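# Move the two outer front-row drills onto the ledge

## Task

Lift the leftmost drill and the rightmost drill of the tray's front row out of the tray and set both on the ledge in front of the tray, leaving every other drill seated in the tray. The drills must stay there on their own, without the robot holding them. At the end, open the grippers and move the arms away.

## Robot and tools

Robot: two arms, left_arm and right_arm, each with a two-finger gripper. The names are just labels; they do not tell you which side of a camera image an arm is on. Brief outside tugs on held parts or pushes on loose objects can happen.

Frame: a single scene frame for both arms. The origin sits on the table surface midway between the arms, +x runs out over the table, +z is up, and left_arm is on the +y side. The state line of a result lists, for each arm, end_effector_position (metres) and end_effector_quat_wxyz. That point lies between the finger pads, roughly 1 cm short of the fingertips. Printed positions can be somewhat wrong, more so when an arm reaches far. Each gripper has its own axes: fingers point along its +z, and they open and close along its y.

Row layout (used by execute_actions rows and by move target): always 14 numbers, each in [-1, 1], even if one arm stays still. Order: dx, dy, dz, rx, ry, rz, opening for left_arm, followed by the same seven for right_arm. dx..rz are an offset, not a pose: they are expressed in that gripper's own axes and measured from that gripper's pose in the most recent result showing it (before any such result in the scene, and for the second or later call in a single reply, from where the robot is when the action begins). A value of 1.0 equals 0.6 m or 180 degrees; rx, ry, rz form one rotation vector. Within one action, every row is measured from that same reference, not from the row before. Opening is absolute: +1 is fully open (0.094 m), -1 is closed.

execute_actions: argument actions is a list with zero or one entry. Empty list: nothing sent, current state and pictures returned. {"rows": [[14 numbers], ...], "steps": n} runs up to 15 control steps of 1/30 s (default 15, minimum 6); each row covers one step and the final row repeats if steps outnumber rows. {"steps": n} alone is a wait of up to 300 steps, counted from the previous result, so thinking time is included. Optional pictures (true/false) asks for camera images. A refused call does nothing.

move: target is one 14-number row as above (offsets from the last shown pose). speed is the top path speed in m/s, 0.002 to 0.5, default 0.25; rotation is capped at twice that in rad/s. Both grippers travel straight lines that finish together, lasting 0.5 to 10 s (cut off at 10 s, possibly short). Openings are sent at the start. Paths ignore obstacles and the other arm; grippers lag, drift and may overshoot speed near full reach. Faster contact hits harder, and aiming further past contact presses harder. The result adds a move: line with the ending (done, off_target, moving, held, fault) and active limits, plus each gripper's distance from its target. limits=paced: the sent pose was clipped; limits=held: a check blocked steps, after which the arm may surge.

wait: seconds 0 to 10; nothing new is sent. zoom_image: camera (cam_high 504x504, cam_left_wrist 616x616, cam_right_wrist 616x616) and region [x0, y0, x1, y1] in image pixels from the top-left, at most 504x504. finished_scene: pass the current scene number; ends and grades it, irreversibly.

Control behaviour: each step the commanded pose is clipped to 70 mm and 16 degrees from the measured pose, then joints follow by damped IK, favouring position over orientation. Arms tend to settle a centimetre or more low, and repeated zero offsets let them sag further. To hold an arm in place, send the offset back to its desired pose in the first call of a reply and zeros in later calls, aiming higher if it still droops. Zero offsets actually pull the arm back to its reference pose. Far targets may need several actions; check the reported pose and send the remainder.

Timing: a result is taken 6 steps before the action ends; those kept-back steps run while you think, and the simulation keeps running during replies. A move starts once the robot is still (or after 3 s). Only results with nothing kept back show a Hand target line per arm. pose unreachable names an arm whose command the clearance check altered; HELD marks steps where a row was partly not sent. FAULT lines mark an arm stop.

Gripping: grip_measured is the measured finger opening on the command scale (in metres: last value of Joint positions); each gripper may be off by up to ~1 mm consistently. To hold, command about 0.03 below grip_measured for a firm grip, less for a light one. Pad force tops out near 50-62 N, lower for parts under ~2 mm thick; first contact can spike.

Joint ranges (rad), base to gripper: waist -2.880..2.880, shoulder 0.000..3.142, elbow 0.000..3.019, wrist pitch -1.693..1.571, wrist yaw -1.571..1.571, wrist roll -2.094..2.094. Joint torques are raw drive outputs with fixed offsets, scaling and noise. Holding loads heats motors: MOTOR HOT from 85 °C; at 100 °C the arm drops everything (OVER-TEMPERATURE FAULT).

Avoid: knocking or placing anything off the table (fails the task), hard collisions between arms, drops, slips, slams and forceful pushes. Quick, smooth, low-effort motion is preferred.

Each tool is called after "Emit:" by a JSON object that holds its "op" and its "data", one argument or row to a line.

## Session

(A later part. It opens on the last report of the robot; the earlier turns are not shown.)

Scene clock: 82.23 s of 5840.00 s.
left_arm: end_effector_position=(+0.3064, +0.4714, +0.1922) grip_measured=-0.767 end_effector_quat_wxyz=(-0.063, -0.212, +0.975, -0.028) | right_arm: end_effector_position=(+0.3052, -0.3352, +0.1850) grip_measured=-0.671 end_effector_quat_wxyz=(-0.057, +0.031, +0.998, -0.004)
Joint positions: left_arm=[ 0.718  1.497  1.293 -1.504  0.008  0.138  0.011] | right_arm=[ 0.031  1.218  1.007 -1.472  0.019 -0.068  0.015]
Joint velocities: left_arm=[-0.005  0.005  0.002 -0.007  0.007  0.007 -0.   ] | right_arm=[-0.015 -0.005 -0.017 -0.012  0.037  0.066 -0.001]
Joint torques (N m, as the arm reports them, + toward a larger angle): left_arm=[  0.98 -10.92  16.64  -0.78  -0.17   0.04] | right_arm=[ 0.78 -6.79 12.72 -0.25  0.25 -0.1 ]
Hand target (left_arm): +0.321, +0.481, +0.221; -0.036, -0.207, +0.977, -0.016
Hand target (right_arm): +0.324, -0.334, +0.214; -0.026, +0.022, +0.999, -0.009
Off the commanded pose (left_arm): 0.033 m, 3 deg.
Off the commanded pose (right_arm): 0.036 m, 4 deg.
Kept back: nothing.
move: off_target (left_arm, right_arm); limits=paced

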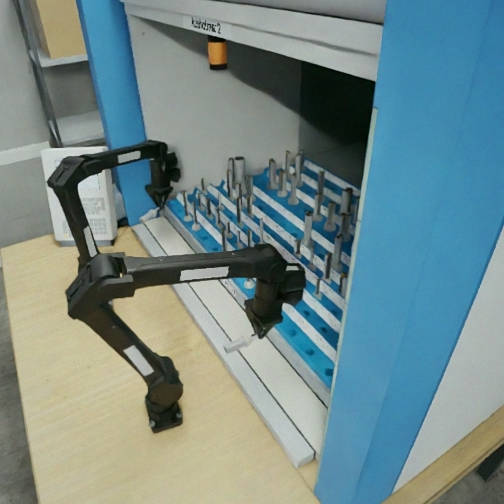

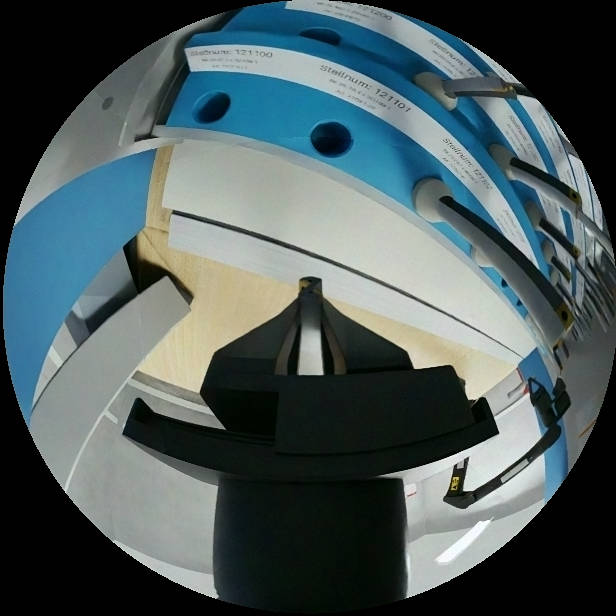

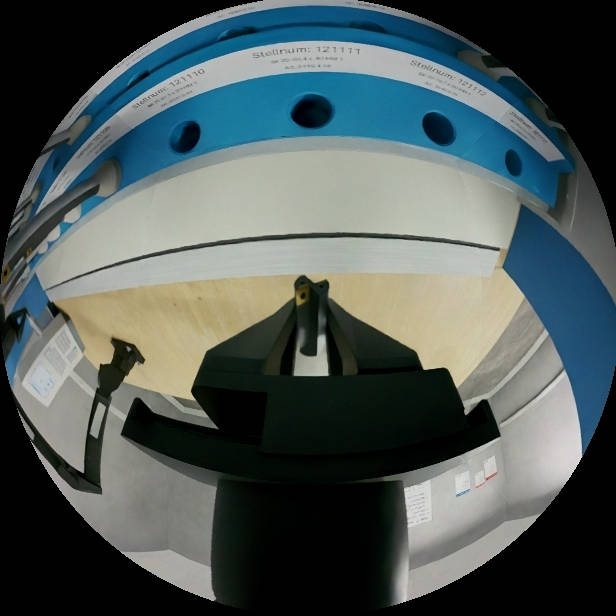

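Emit:
{"op": "execute_actions", "data": {
  "actions": []
}}

Scene clock: 84.97 s of 5840.00 s.
left_arm: end_effector_position=(+0.3064, +0.4714, +0.1922) grip_measured=-0.767 end_effector_quat_wxyz=(-0.063, -0.212, +0.975, -0.028) | right_arm: end_effector_position=(+0.3052, -0.3352, +0.1850) grip_measured=-0.671 end_effector_quat_wxyz=(-0.057, +0.031, +0.998, -0.004)
Joint positions: left_arm=[ 0.718  1.497  1.293 -1.504  0.008  0.138  0.011] | right_arm=[ 0.031  1.218  1.007 -1.472  0.019 -0.068  0.015]
Joint velocities: left_arm=[-0.015  0.005 -0.002 -0.012 -0.081 -0.007  0.001] | right_arm=[ 0.005 -0.015  0.002  0.002  0.007 -0.051  0.   ]
Joint torques (N m, as the arm reports them, + toward a larger angle): left_arm=[  0.66 -11.65  16.59  -0.65  -0.16   0.04] | right_arm=[ 1.53 -6.57 12.99 -0.2   0.25 -0.13]
Hand target (left_arm): +0.321, +0.481, +0.221; -0.036, -0.207, +0.977, -0.016
Hand target (right_arm): +0.324, -0.334, +0.214; -0.026, +0.022, +0.999, -0.009
Off the commanded pose (left_arm): 0.033 m, 3 deg.
Off the commanded pose (right_arm): 0.036 m, 4 deg.
Kept back: nothing.
Steps of this call (steps 1 to 82: nothing new was sent). Readings (end_effector_position):
1: left_arm (+0.3064, +0.4714, +0.1922) | right_arm (+0.3052, -0.3352, +0.1850)
2: left_arm (+0.3064, +0.4714, +0.1922) | right_arm (+0.3052, -0.3352, +0.1850)
4: left_arm (+0.3064, +0.4714, +0.1922) | right_arm (+0.3052, -0.3352, +0.1850)
8: left_arm (+0.3064, +0.4714, +0.1922) | right_arm (+0.3052, -0.3352, +0.1850)
82: the state above

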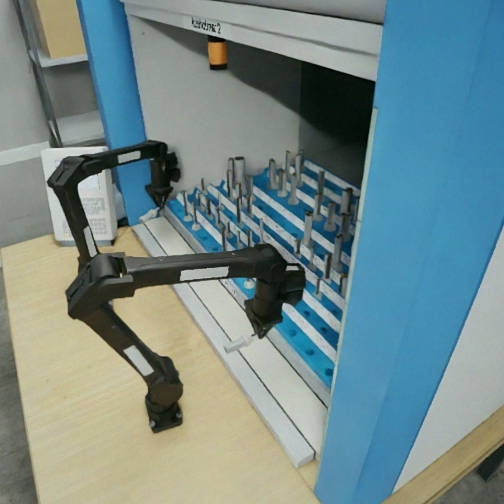

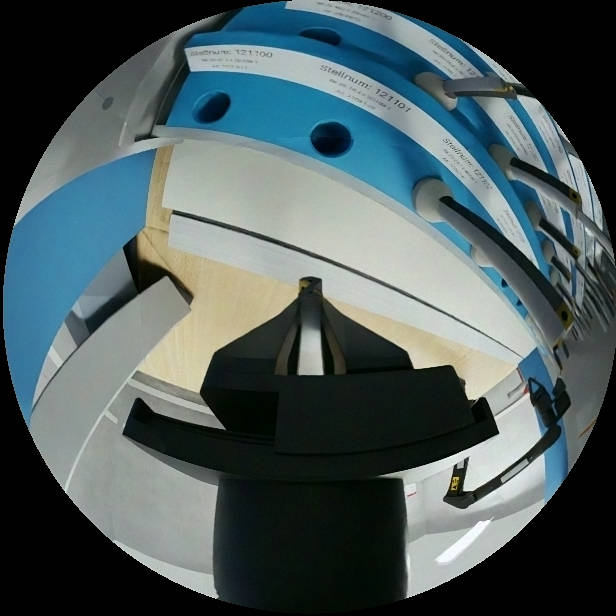

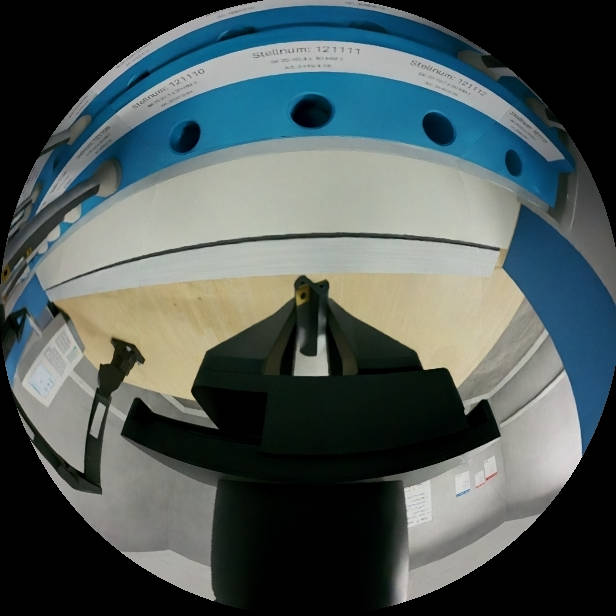

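Emit:
{"op": "move", "data": {
  "target": [-0.150,0.037,-0.001,0,-0.028,0,-0.80,-0.1275,-0.059,-0.0055,0,-0.028,0.119,-0.715],
  "speed": 0.1
}}

Scene clock: 89.93 s of 5840.00 s.
left_arm: end_effector_position=(+0.3583, +0.5089, +0.1577) grip_measured=-0.767 end_effector_quat_wxyz=(-0.056, -0.211, +0.976, -0.029) | right_arm: end_effector_position=(+0.3530, -0.3636, +0.1541) grip_measured=-0.671 end_effector_quat_wxyz=(-0.050, +0.201, +0.978, -0.014)
Joint positions: left_arm=[ 0.729  1.672  1.41  -1.434  0.014  0.152  0.011] | right_arm=[-0.027  1.371  1.061 -1.361  0.027  0.218  0.015]
Joint velocities: left_arm=[ 0.005 -0.024 -0.012  0.002 -0.051  0.037 -0.   ] | right_arm=[ 0.015 -0.015 -0.012  0.002 -0.022  0.066  0.   ]
Joint torques (N m, as the arm reports them, + toward a larger angle): left_arm=[  2.34 -13.54  16.35   0.38   0.13   0.07] | right_arm=[-0.75 -8.33 12.37  0.62  0.24  0.03]
Hand target (left_arm): +0.376, +0.528, +0.182; -0.020, -0.213, +0.977, -0.017
Hand target (right_arm): +0.378, -0.374, +0.180; -0.012, +0.216, +0.976, -0.015
Off the commanded pose (left_arm): 0.036 m, 4 deg.
Off the commanded pose (right_arm): 0.039 m, 5 deg.
Kept back: nothing.
move: off_target (left_arm, right_arm)

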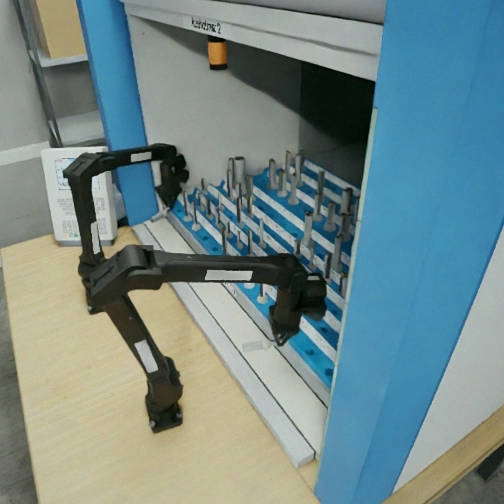

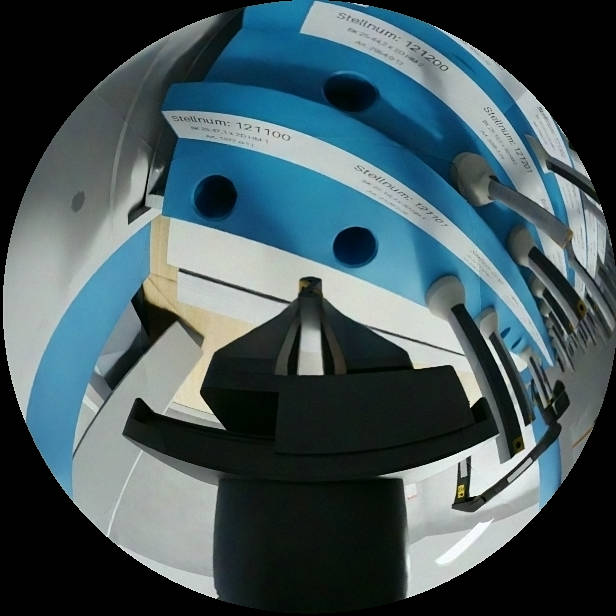

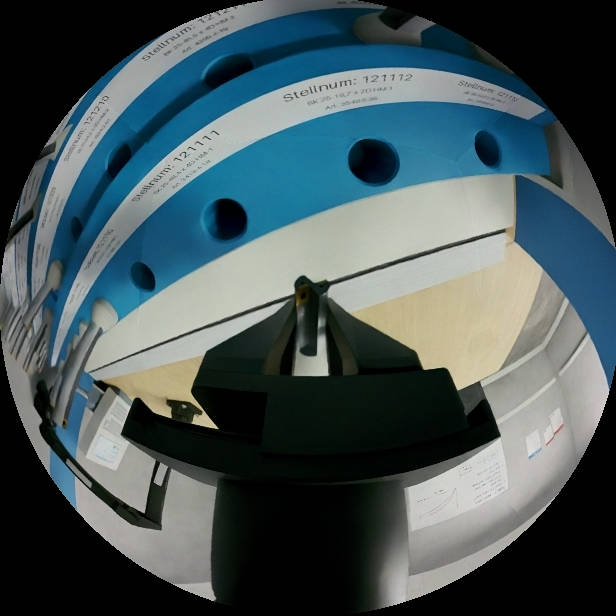

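Emit:
{"op": "zoom_image", "data": {
  "camera": "cam_high",
  "region": [220, 320, 360, 500]
}}

Emit:
{"op": "zoom_image", "data": {
  "camera": "cam_left_wrist",
  "region": [60, 150, 360, 400]
}}

Region (220, 320, 360, 500) of cam_high's 504x504 image, scaled by 2.800, with more detail than that image has.

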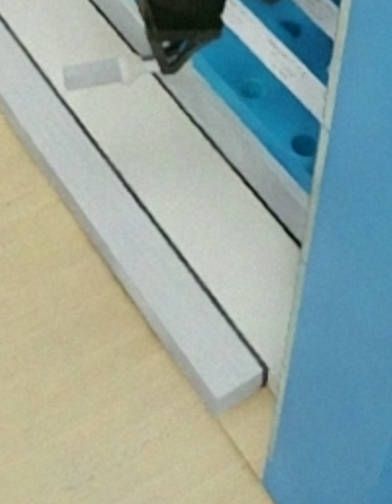

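Region (60, 150, 360, 400) of cam_left_wrist's 616x616 image, scaled by 1.680, with more detail than that image has.

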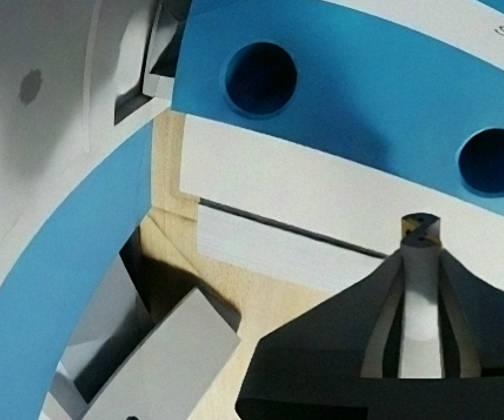

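Emit:
{"op": "move", "data": {
  "target": [-0.031,0.043,0.017,0,-0.036,0,-0.80,-0.0587,-0.0073,0.0083,0,-0.036,0,-0.715],
  "speed": 0.05
}}

Scene clock: 99.00 s of 5840.00 s.
left_arm: end_effector_position=(+0.3668, +0.5336, +0.1440) grip_measured=-0.767 end_effector_quat_wxyz=(-0.007, -0.211, +0.977, -0.018) | right_arm: end_effector_position=(+0.3821, -0.3751, +0.1454) grip_measured=-0.671 end_effector_quat_wxyz=(+0.002, +0.202, +0.979, -0.023)
Joint positions: left_arm=[ 0.766  1.672  1.378 -1.303  0.027  0.189  0.011] | right_arm=[-0.034  1.392  1.061 -1.237  0.046  0.212  0.015]
Joint velocities: left_arm=[-0.015 -0.015  0.012  0.002  0.022  0.007  0.   ] | right_arm=[-0.005  0.015 -0.002  0.007 -0.022  0.051  0.   ]
Joint torques (N m, as the arm reports them, + toward a larger angle): left_arm=[  1.74 -14.83   9.09   1.2    0.16   0.02] | right_arm=[-0.63 -8.89  7.    0.8   0.26 -0.19]
Hand target (left_arm): +0.363, +0.539, +0.144; -0.001, -0.213, +0.977, -0.017
Hand target (right_arm): +0.383, -0.381, +0.146; +0.005, +0.201, +0.979, -0.025
Off the commanded pose (left_arm): 0.006 m, 1 deg.
Off the commanded pose (right_arm): 0.007 m, 1 deg.
Kept back: nothing.
After step 90, 4.67 s passed at rest.
move: done

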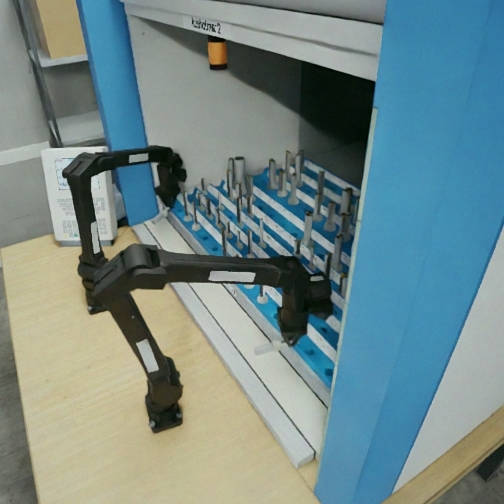

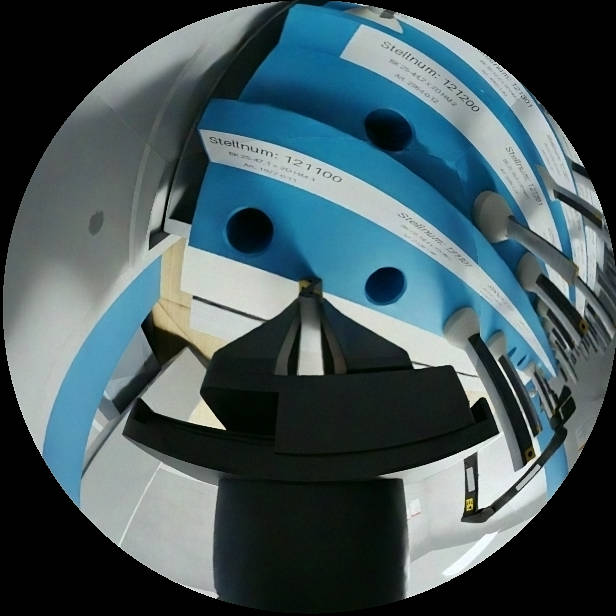

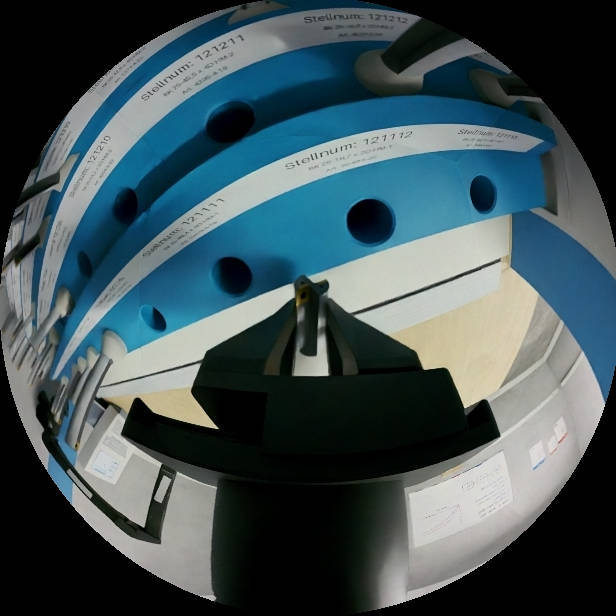

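Emit:
{"op": "move", "data": {
  "target": [0.040,0.001,-0.0177,-0.0151,0.0119,0.135,-0.80,0.0365,-0.0165,-0.0165,-0.0114,0.0177,-0.130,-0.715],
  "speed": 0.1
}}

Scene clock: 105.27 s of 5840.00 s.
left_arm: end_effector_position=(+0.3448, +0.5290, +0.1295) grip_measured=-0.767 end_effector_quat_wxyz=(-0.040, -0.011, +0.999, -0.013) | right_arm: end_effector_position=(+0.3643, -0.3722, +0.1438) grip_measured=-0.671 end_effector_quat_wxyz=(-0.034, +0.001, +0.999, -0.001)
Joint positions: left_arm=[ 0.766  1.666  1.329 -1.314 -0.024  0.592  0.011] | right_arm=[-0.05   1.392  1.056 -1.301  0.016 -0.208  0.015]
Joint velocities: left_arm=[ 0.005 -0.005 -0.017  0.007  0.022  0.081 -0.001] | right_arm=[-0.024  0.015 -0.002  0.002 -0.007 -0.022  0.   ]
Joint torques (N m, as the arm reports them, + toward a larger angle): left_arm=[ -0.2  -17.89  10.    -0.48  -0.19   0.03] | right_arm=[ -0.77 -11.33   6.77  -0.22  -0.09  -0.27]
Hand target (left_arm): +0.344, +0.524, +0.154; -0.026, +0.000, +1.000, +0.000
Hand target (right_arm): +0.358, -0.375, +0.155; -0.027, -0.001, +1.000, -0.001
Off the commanded pose (left_arm): 0.026 m, 3 deg.
Off the commanded pose (right_arm): 0.014 m, 1 deg.
Kept back: nothing.
After step 90, 0.73 s passed at rest.
move: off_target (left_arm, right_arm)

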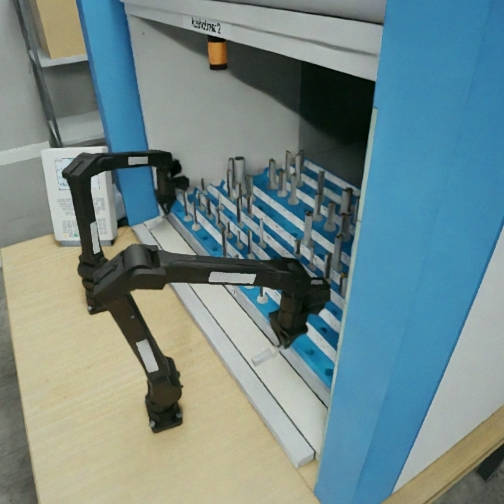

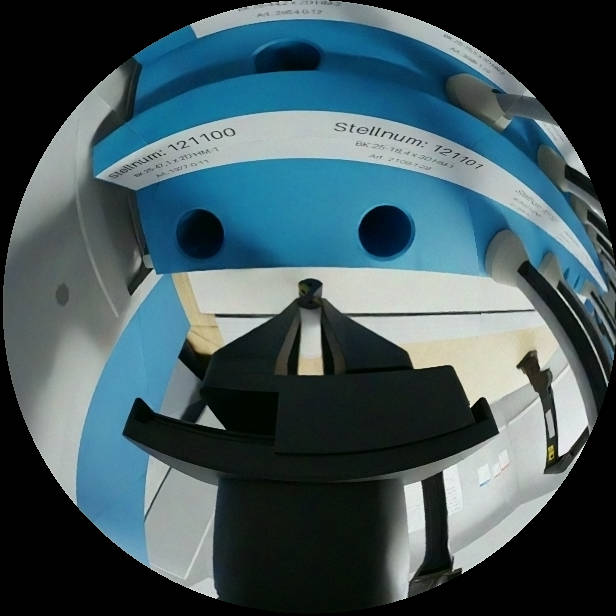

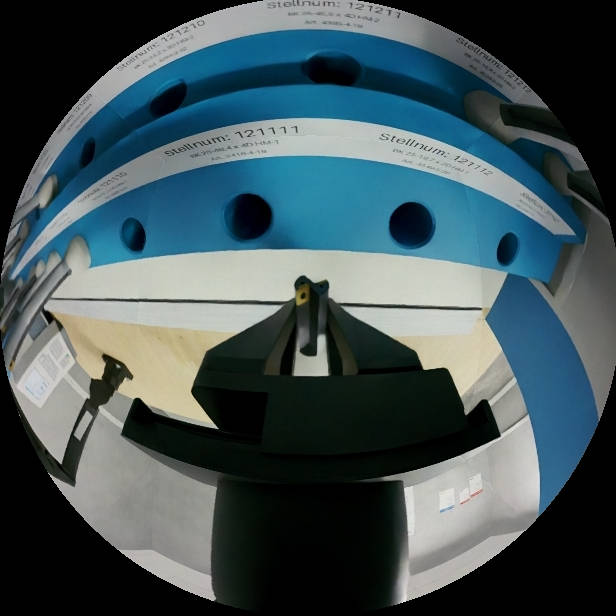

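Emit:
{"op": "zoom_image", "data": {
  "camera": "cam_high",
  "region": [230, 290, 340, 400]
}}

Emit:
{"op": "zoom_image", "data": {
  "camera": "cam_high",
  "region": [120, 160, 230, 270]
}}

Region (230, 290, 340, 400) of cam_high's 504x504 image, scaled by 4.582, with more detail than that image has.

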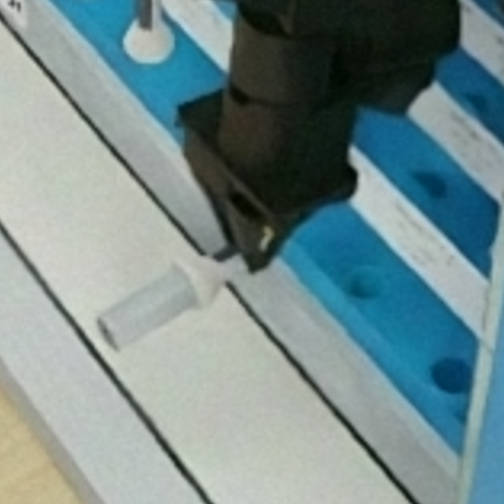

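Region (120, 160, 230, 270) of cam_high's 504x504 image, scaled by 4.582, with more detail than that image has.

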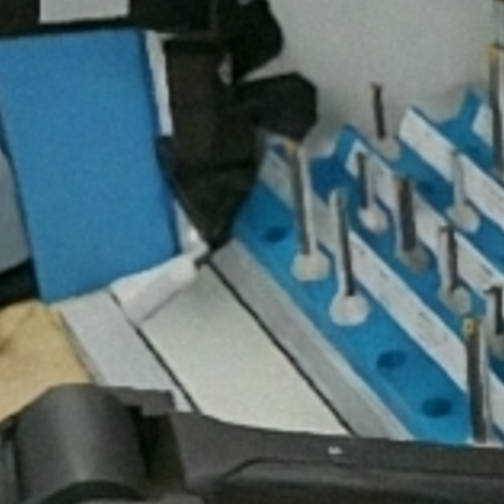

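Emit:
{"op": "move", "data": {
  "target": [0.0025,-0.0345,0.0203,0,-0.010,0,-0.80,0.007,-0.005,0.044,0,-0.006,0,-0.715],
  "speed": 0.03
}}

Scene clock: 108.83 s of 5840.00 s.
left_arm: end_effector_position=(+0.3371, +0.5143, +0.1030) grip_measured=-0.767 end_effector_quat_wxyz=(-0.043, -0.010, +0.999, -0.023) | right_arm: end_effector_position=(+0.3572, -0.3705, +0.1176) grip_measured=-0.671 end_effector_quat_wxyz=(-0.029, -0.000, +1.000, -0.002)
Joint positions: left_arm=[ 0.755  1.666  1.253 -1.255 -0.009  0.583  0.011] | right_arm=[-0.05   1.392  0.982 -1.216  0.015 -0.211  0.015]
Joint velocities: left_arm=[-0.015 -0.005  0.002 -0.007 -0.007 -0.066 -0.001] | right_arm=[ 0.005  0.005  0.002 -0.002  0.051  0.007  0.   ]
Joint torques (N m, as the arm reports them, + toward a larger angle): left_arm=[ -0.83 -15.77   8.97   0.88   0.21  -0.21] | right_arm=[-0.83 -8.12  6.89  0.67 -0.09 -0.22]
Hand target (left_arm): +0.343, +0.508, +0.117; -0.025, -0.011, +1.000, -0.013
Hand target (right_arm): +0.358, -0.375, +0.118; -0.025, +0.001, +1.000, -0.001
Off the commanded pose (left_arm): 0.017 m, 2 deg.
Off the commanded pose (right_arm): 0.005 m, 0 deg.
Kept back: nothing.
move: off_target (left_arm)

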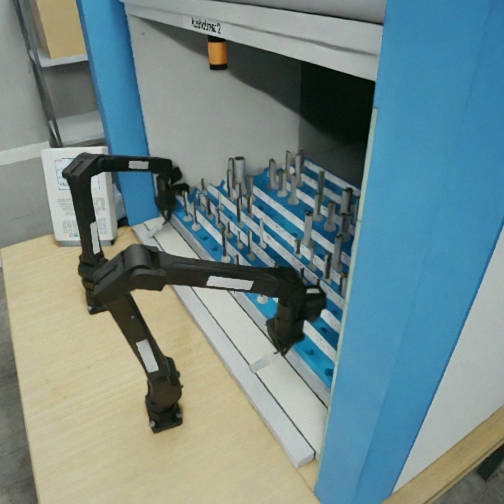

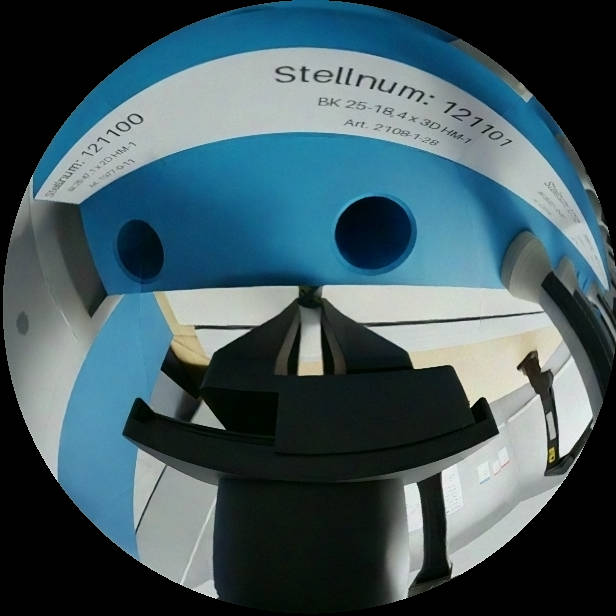

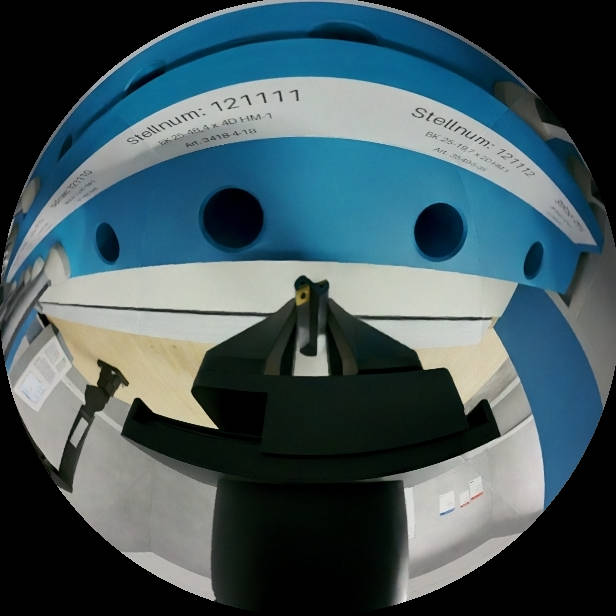

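Emit:
{"op": "move", "data": {
  "target": [-0.022,-0.0155,0.004,-0.015,-0.010,0,-0.80,-0.004,-0.004,0.026,0,-0.003,0,-0.715],
  "speed": 0.02
}}

Scene clock: 111.10 s of 5840.00 s.
left_arm: end_effector_position=(+0.3413, +0.5122, +0.0963) grip_measured=-0.767 end_effector_quat_wxyz=(-0.042, -0.010, +0.999, -0.005) | right_arm: end_effector_position=(+0.3574, -0.3706, +0.1021) grip_measured=-0.671 end_effector_quat_wxyz=(-0.027, -0.000, +1.000, -0.002)
Joint positions: left_arm=[ 0.736  1.666  1.234 -1.216 -0.037  0.562  0.011] | right_arm=[-0.05   1.409  0.955 -1.168  0.015 -0.211  0.015]
Joint velocities: left_arm=[-0.005 -0.015  0.012 -0.012 -0.051  0.066  0.001] | right_arm=[ 0.005 -0.005 -0.007 -0.002 -0.007  0.022 -0.001]
Joint torques (N m, as the arm reports them, + toward a larger angle): left_arm=[ -0.59 -13.7    8.73   1.31   0.34  -0.2 ] | right_arm=[-0.41 -8.77  6.52  0.61  0.03 -0.13]
Hand target (left_arm): +0.350, +0.506, +0.100; -0.028, -0.009, +1.000, +0.000
Hand target (right_arm): +0.358, -0.373, +0.102; -0.024, -0.000, +1.000, -0.002
Off the commanded pose (left_arm): 0.012 m, 2 deg.
Off the commanded pose (right_arm): 0.003 m, 0 deg.
Kept back: nothing.
move: off_target (left_arm)

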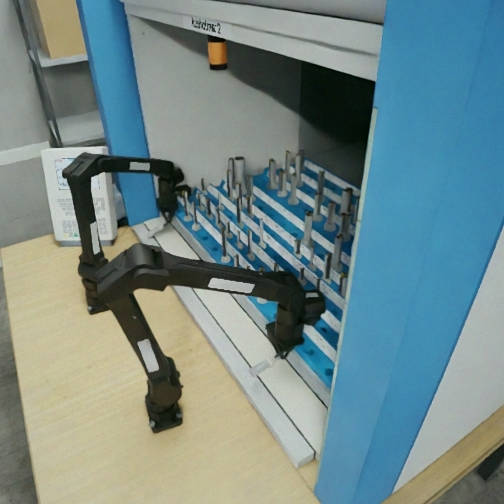

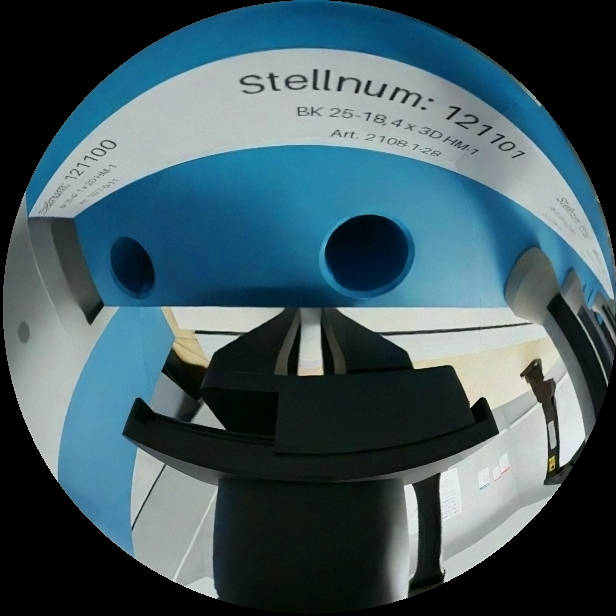

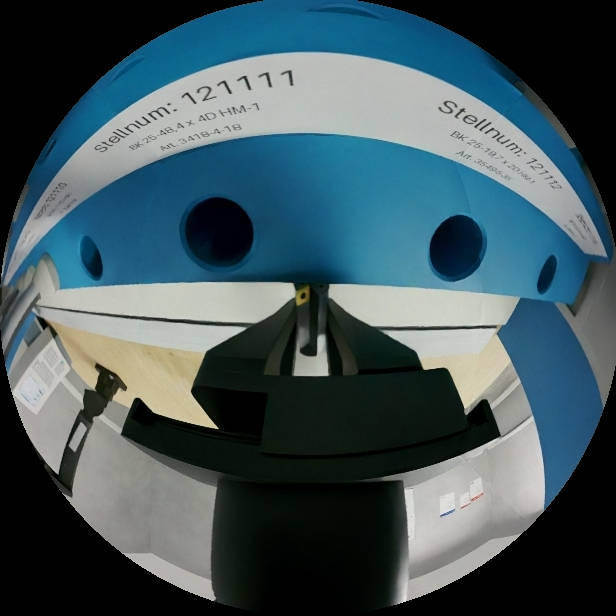

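Emit:
{"op": "move", "data": {
  "target": [-0.019,-0.010,0.0085,0,-0.008,0,-0.80,-0.003,-0.002,0.020,0,0,0,-0.715],
  "speed": 0.015
}}

Emit:
{"op": "zoom_image", "data": {
  "camera": "cam_high",
  "region": [230, 310, 320, 400]
}}

Scene clock: 112.63 s of 5840.00 s.
left_arm: end_effector_position=(+0.3422, +0.5125, +0.0951) grip_measured=-0.767 end_effector_quat_wxyz=(-0.039, -0.011, +0.999, -0.004) | right_arm: end_effector_position=(+0.3573, -0.3706, +0.0903) grip_measured=-0.671 end_effector_quat_wxyz=(-0.029, -0.000, +1.000, -0.001)
Joint positions: left_arm=[ 0.736  1.666  1.231 -1.207 -0.035  0.561  0.011] | right_arm=[-0.05   1.427  0.939 -1.138  0.015 -0.211  0.015]
Joint velocities: left_arm=[-0.005  0.005  0.002  0.022  0.051 -0.007 -0.001] | right_arm=[-0.005 -0.005 -0.017 -0.022 -0.037 -0.022  0.001]
Joint torques (N m, as the arm reports them, + toward a larger angle): left_arm=[ -0.91 -12.74   8.97   1.69   0.58  -0.18] | right_arm=[-0.09 -9.38  6.22  0.68  0.11 -0.12]
Hand target (left_arm): +0.352, +0.507, +0.091; -0.030, -0.010, +0.999, -0.005
Hand target (right_arm): +0.359, -0.372, +0.090; -0.027, -0.000, +1.000, -0.002
Off the commanded pose (left_arm): 0.013 m, 1 deg.
Off the commanded pose (right_arm): 0.002 m, 0 deg.
Kept back: nothing.
move: off_target (left_arm)

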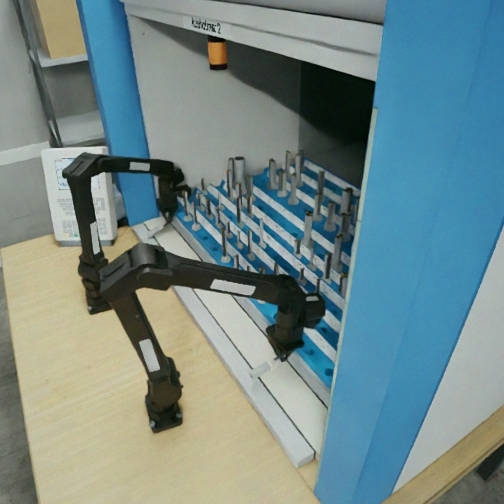

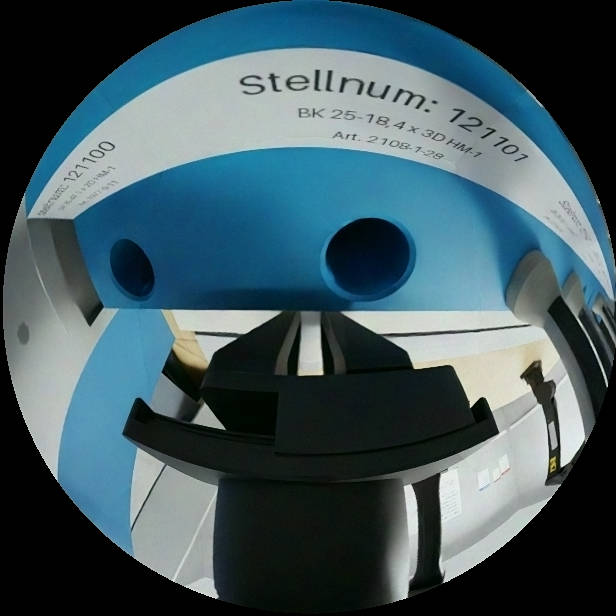

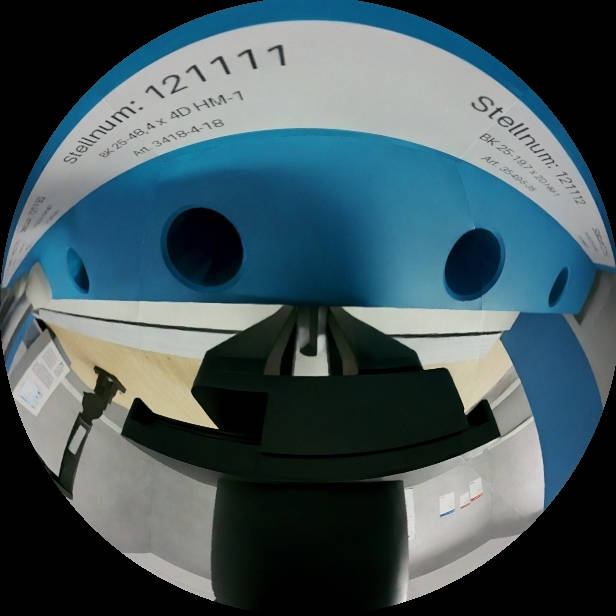

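Region (230, 310, 320, 400) of cam_high's 504x504 image, scaled by 5.600, with more detail than that image has.

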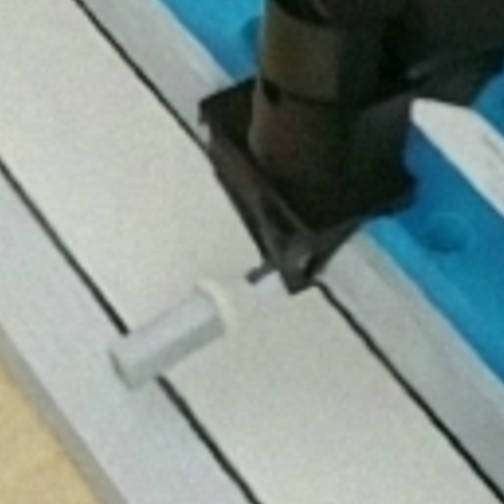

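Emit:
{"op": "move", "data": {
  "target": [0.067,-0.020,-0.0615,0.1204,-0.0921,-0.4869,-0.80,0.073,0,-0.054,-0.1174,-0.0861,0.4952,-0.715],
  "speed": 0.25
}}

Scene clock: 119.73 s of 5840.00 s.
left_arm: end_effector_position=(+0.3028, +0.4900, +0.1123) grip_measured=-0.767 end_effector_quat_wxyz=(-0.072, +0.695, -0.702, +0.138) | right_arm: end_effector_position=(+0.3101, -0.3673, +0.1133) grip_measured=-0.672 end_effector_quat_wxyz=(+0.076, +0.695, +0.703, +0.131)
Joint positions: left_arm=[ 0.869  1.397  0.947 -0.955  0.266 -0.867  0.011] | right_arm=[-0.173  1.059  0.67  -0.927 -0.17   1.246  0.015]
Joint velocities: left_arm=[-0.005 -0.005  0.017 -0.007 -0.022 -0.007  0.   ] | right_arm=[ 0.015 -0.005 -0.022  0.022  0.007  0.022  0.   ]
Joint torques (N m, as the arm reports them, + toward a larger angle): left_arm=[  1.67 -12.12  10.14   1.72   0.42  -0.18] | right_arm=[-0.57 -5.75  7.34  1.54 -0.16  0.09]
Hand target (left_arm): +0.305, +0.498, +0.132; -0.102, +0.700, -0.692, +0.144
Hand target (right_arm): +0.315, -0.372, +0.125; +0.098, +0.701, +0.691, +0.145
Off the commanded pose (left_arm): 0.025 m, 4 deg.
Off the commanded pose (right_arm): 0.013 m, 4 deg.
Kept back: nothing.
After step 90, 0.27 s passed at rest.
move: off_target (left_arm, right_arm)

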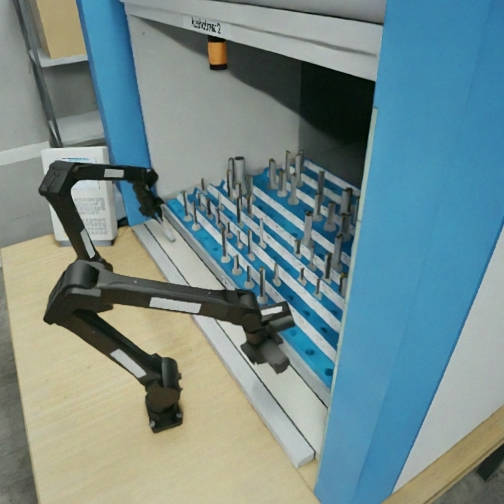

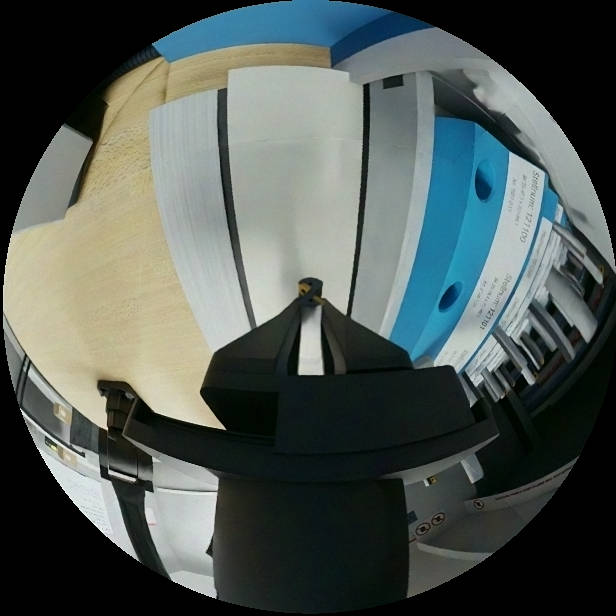

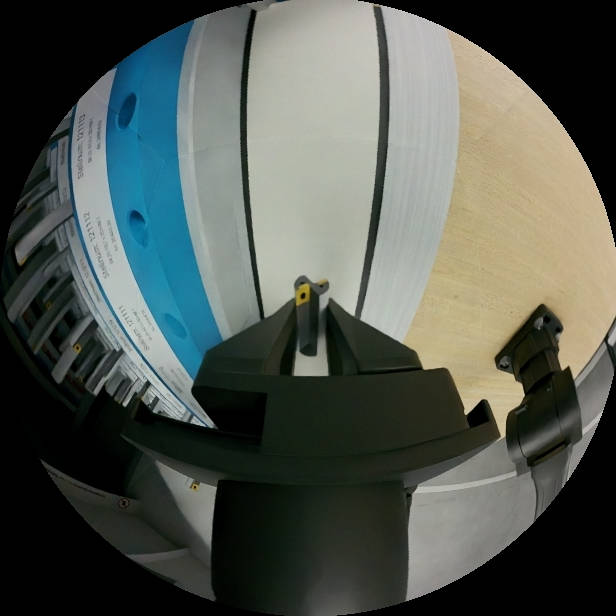

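Emit:
{"op": "move", "data": {
  "target": [-0.0077,-0.0137,0.0455,0.025,-0.015,0,-0.80,-0.0095,0.0137,0.0577,-0.025,-0.010,0,-0.715],
  "speed": 0.04
}}

Scene clock: 122.27 s of 5840.00 s.
left_arm: end_effector_position=(+0.3089, +0.4944, +0.0905) grip_measured=-0.767 end_effector_quat_wxyz=(-0.109, +0.696, -0.695, +0.143) | right_arm: end_effector_position=(+0.3201, -0.3722, +0.0787) grip_measured=-0.672 end_effector_quat_wxyz=(+0.105, +0.693, +0.699, +0.139)
Joint positions: left_arm=[ 0.868  1.405  0.877 -0.799  0.27  -0.889  0.011] | right_arm=[-0.171  1.11   0.591 -0.737 -0.158  1.255  0.015]
Joint velocities: left_arm=[-0.024 -0.005 -0.002  0.002  0.007 -0.081 -0.   ] | right_arm=[ 0.005  0.005  0.017 -0.002  0.007  0.007 -0.   ]
Joint torques (N m, as the arm reports them, + toward a larger angle): left_arm=[-1.02 -8.16  9.5   2.48  0.36 -0.21] | right_arm=[-0.26 -5.07  6.99  1.59 -0.09  0.11]
Hand target (left_arm): +0.319, +0.492, +0.089; -0.116, +0.695, -0.694, +0.149
Hand target (right_arm): +0.328, -0.370, +0.083; +0.114, +0.693, +0.696, +0.149
Off the commanded pose (left_arm): 0.010 m, 1 deg.
Off the commanded pose (right_arm): 0.009 m, 1 deg.
Kept back: nothing.
move: done

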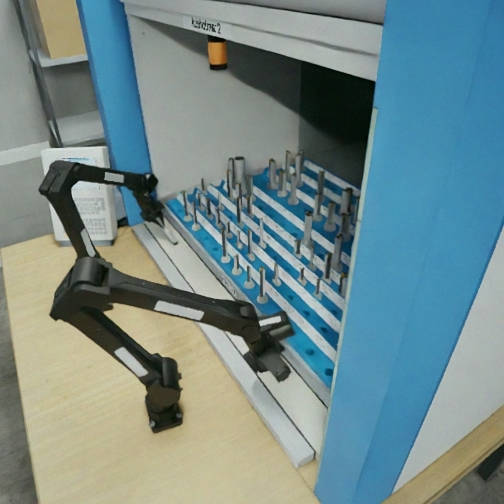

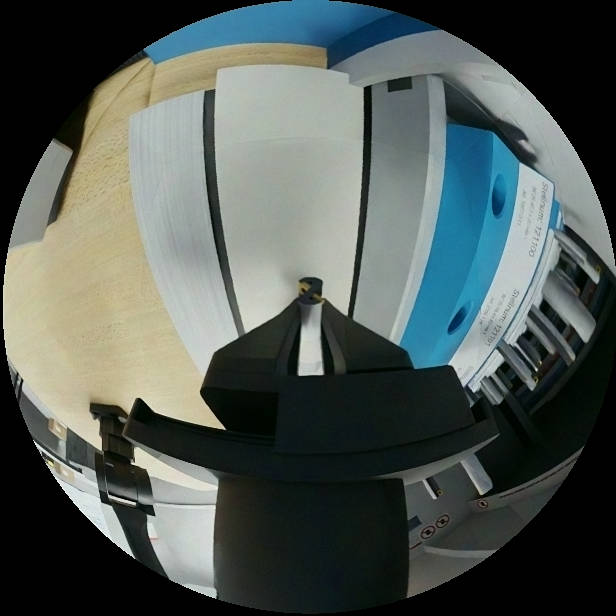

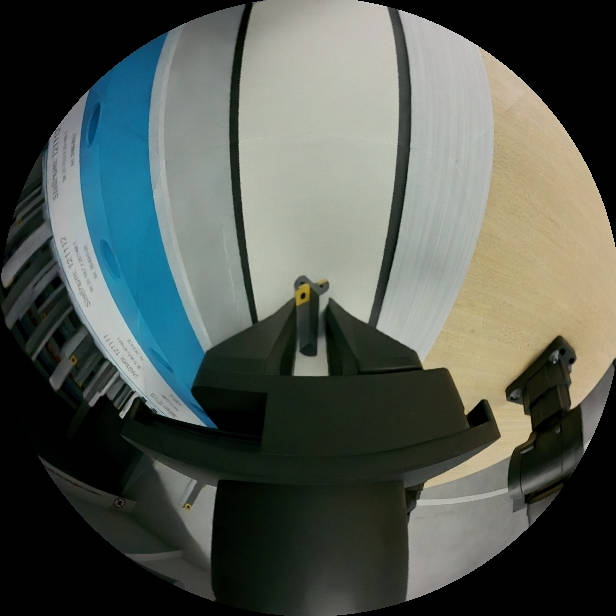

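Emit:
{"op": "move", "data": {
  "target": [0.002,-0.007,0.034,0.003,0,0,-0.80,0,0.0085,0.0255,-0.003,0,0,-0.715],
  "speed": 0.015
}}

Scene clock: 124.53 s of 5840.00 s.
left_arm: end_effector_position=(+0.3129, +0.4984, +0.0817) grip_measured=-0.767 end_effector_quat_wxyz=(-0.115, +0.696, -0.694, +0.143) | right_arm: end_effector_position=(+0.3242, -0.3744, +0.0646) grip_measured=-0.672 end_effector_quat_wxyz=(+0.102, +0.695, +0.699, +0.135)
Joint positions: left_arm=[ 0.868  1.425  0.87  -0.757  0.267 -0.893  0.011] | right_arm=[-0.171  1.158  0.584 -0.692 -0.154  1.255  0.015]
Joint velocities: left_arm=[ 0.005 -0.015  0.007 -0.002  0.051 -0.007 -0.   ] | right_arm=[ 0.005 -0.024 -0.002 -0.007 -0.007 -0.007  0.   ]
Joint torques (N m, as the arm reports them, + toward a larger angle): left_arm=[-1.08 -8.29  8.72  2.32  0.27 -0.16] | right_arm=[ 0.41 -5.95  6.58  1.69 -0.14  0.02]
Hand target (left_arm): +0.320, +0.492, +0.073; -0.112, +0.695, -0.695, +0.146
Hand target (right_arm): +0.330, -0.371, +0.066; +0.108, +0.693, +0.699, +0.143
Off the commanded pose (left_arm): 0.013 m, 1 deg.
Off the commanded pose (right_arm): 0.007 m, 1 deg.
Kept back: nothing.
move: off_target (left_arm)

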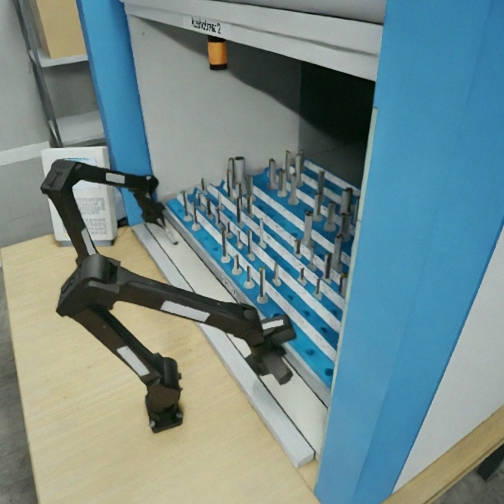

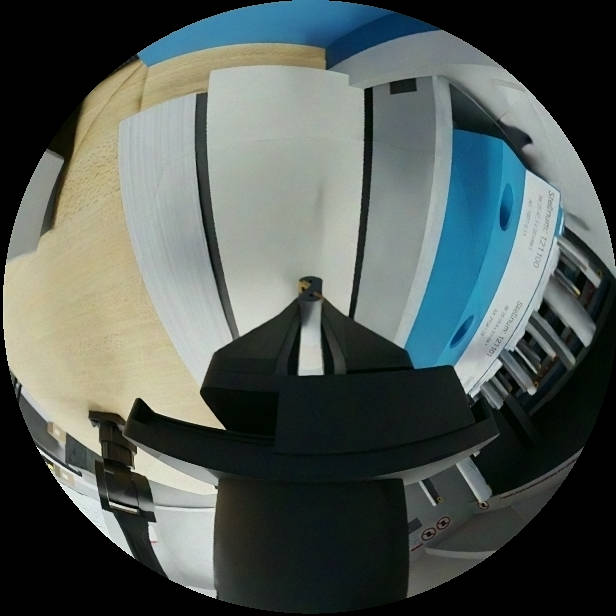

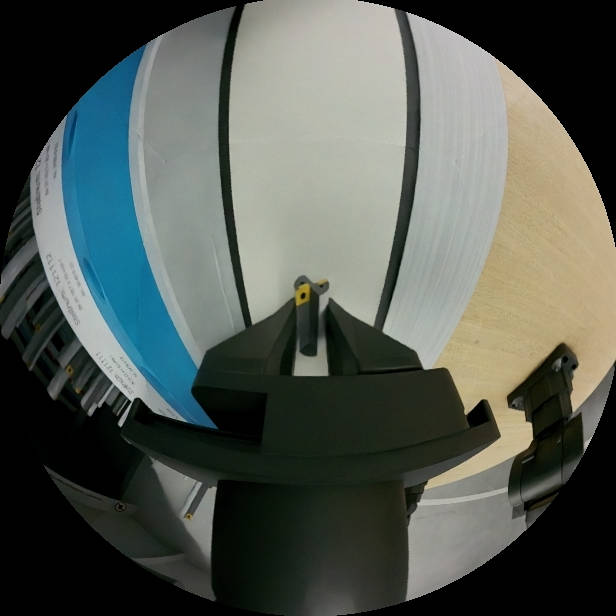

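Emit:
{"op": "zoom_image", "data": {
  "camera": "cam_high",
  "region": [125, 180, 205, 260]
}}

Emit:
{"op": "zoom_image", "data": {
  "camera": "cam_high",
  "region": [225, 310, 315, 400]
}}

Region (125, 180, 205, 260) of cam_high's 504x504 image, scaled by 6.300, with more detail than that image has.

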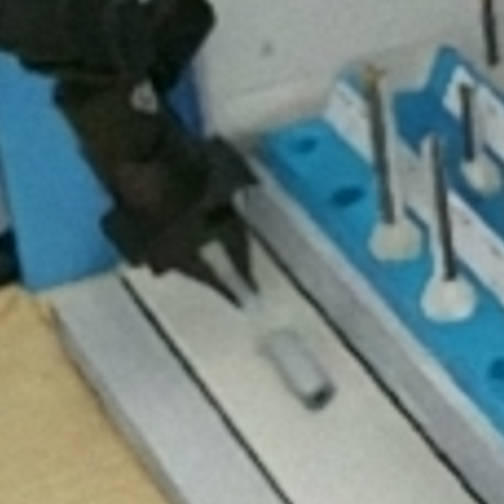

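Region (225, 310, 315, 400) of cam_high's 504x504 image, scaled by 5.600, with more detail than that image has.

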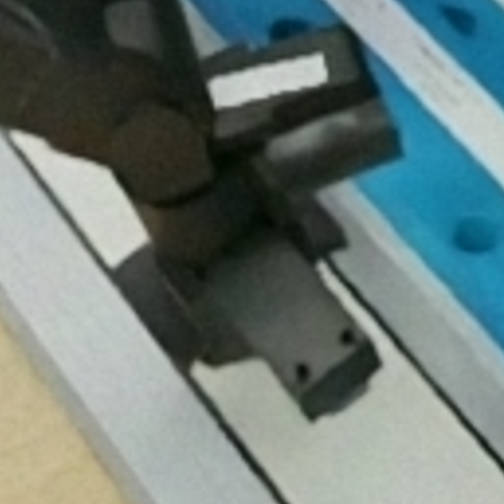

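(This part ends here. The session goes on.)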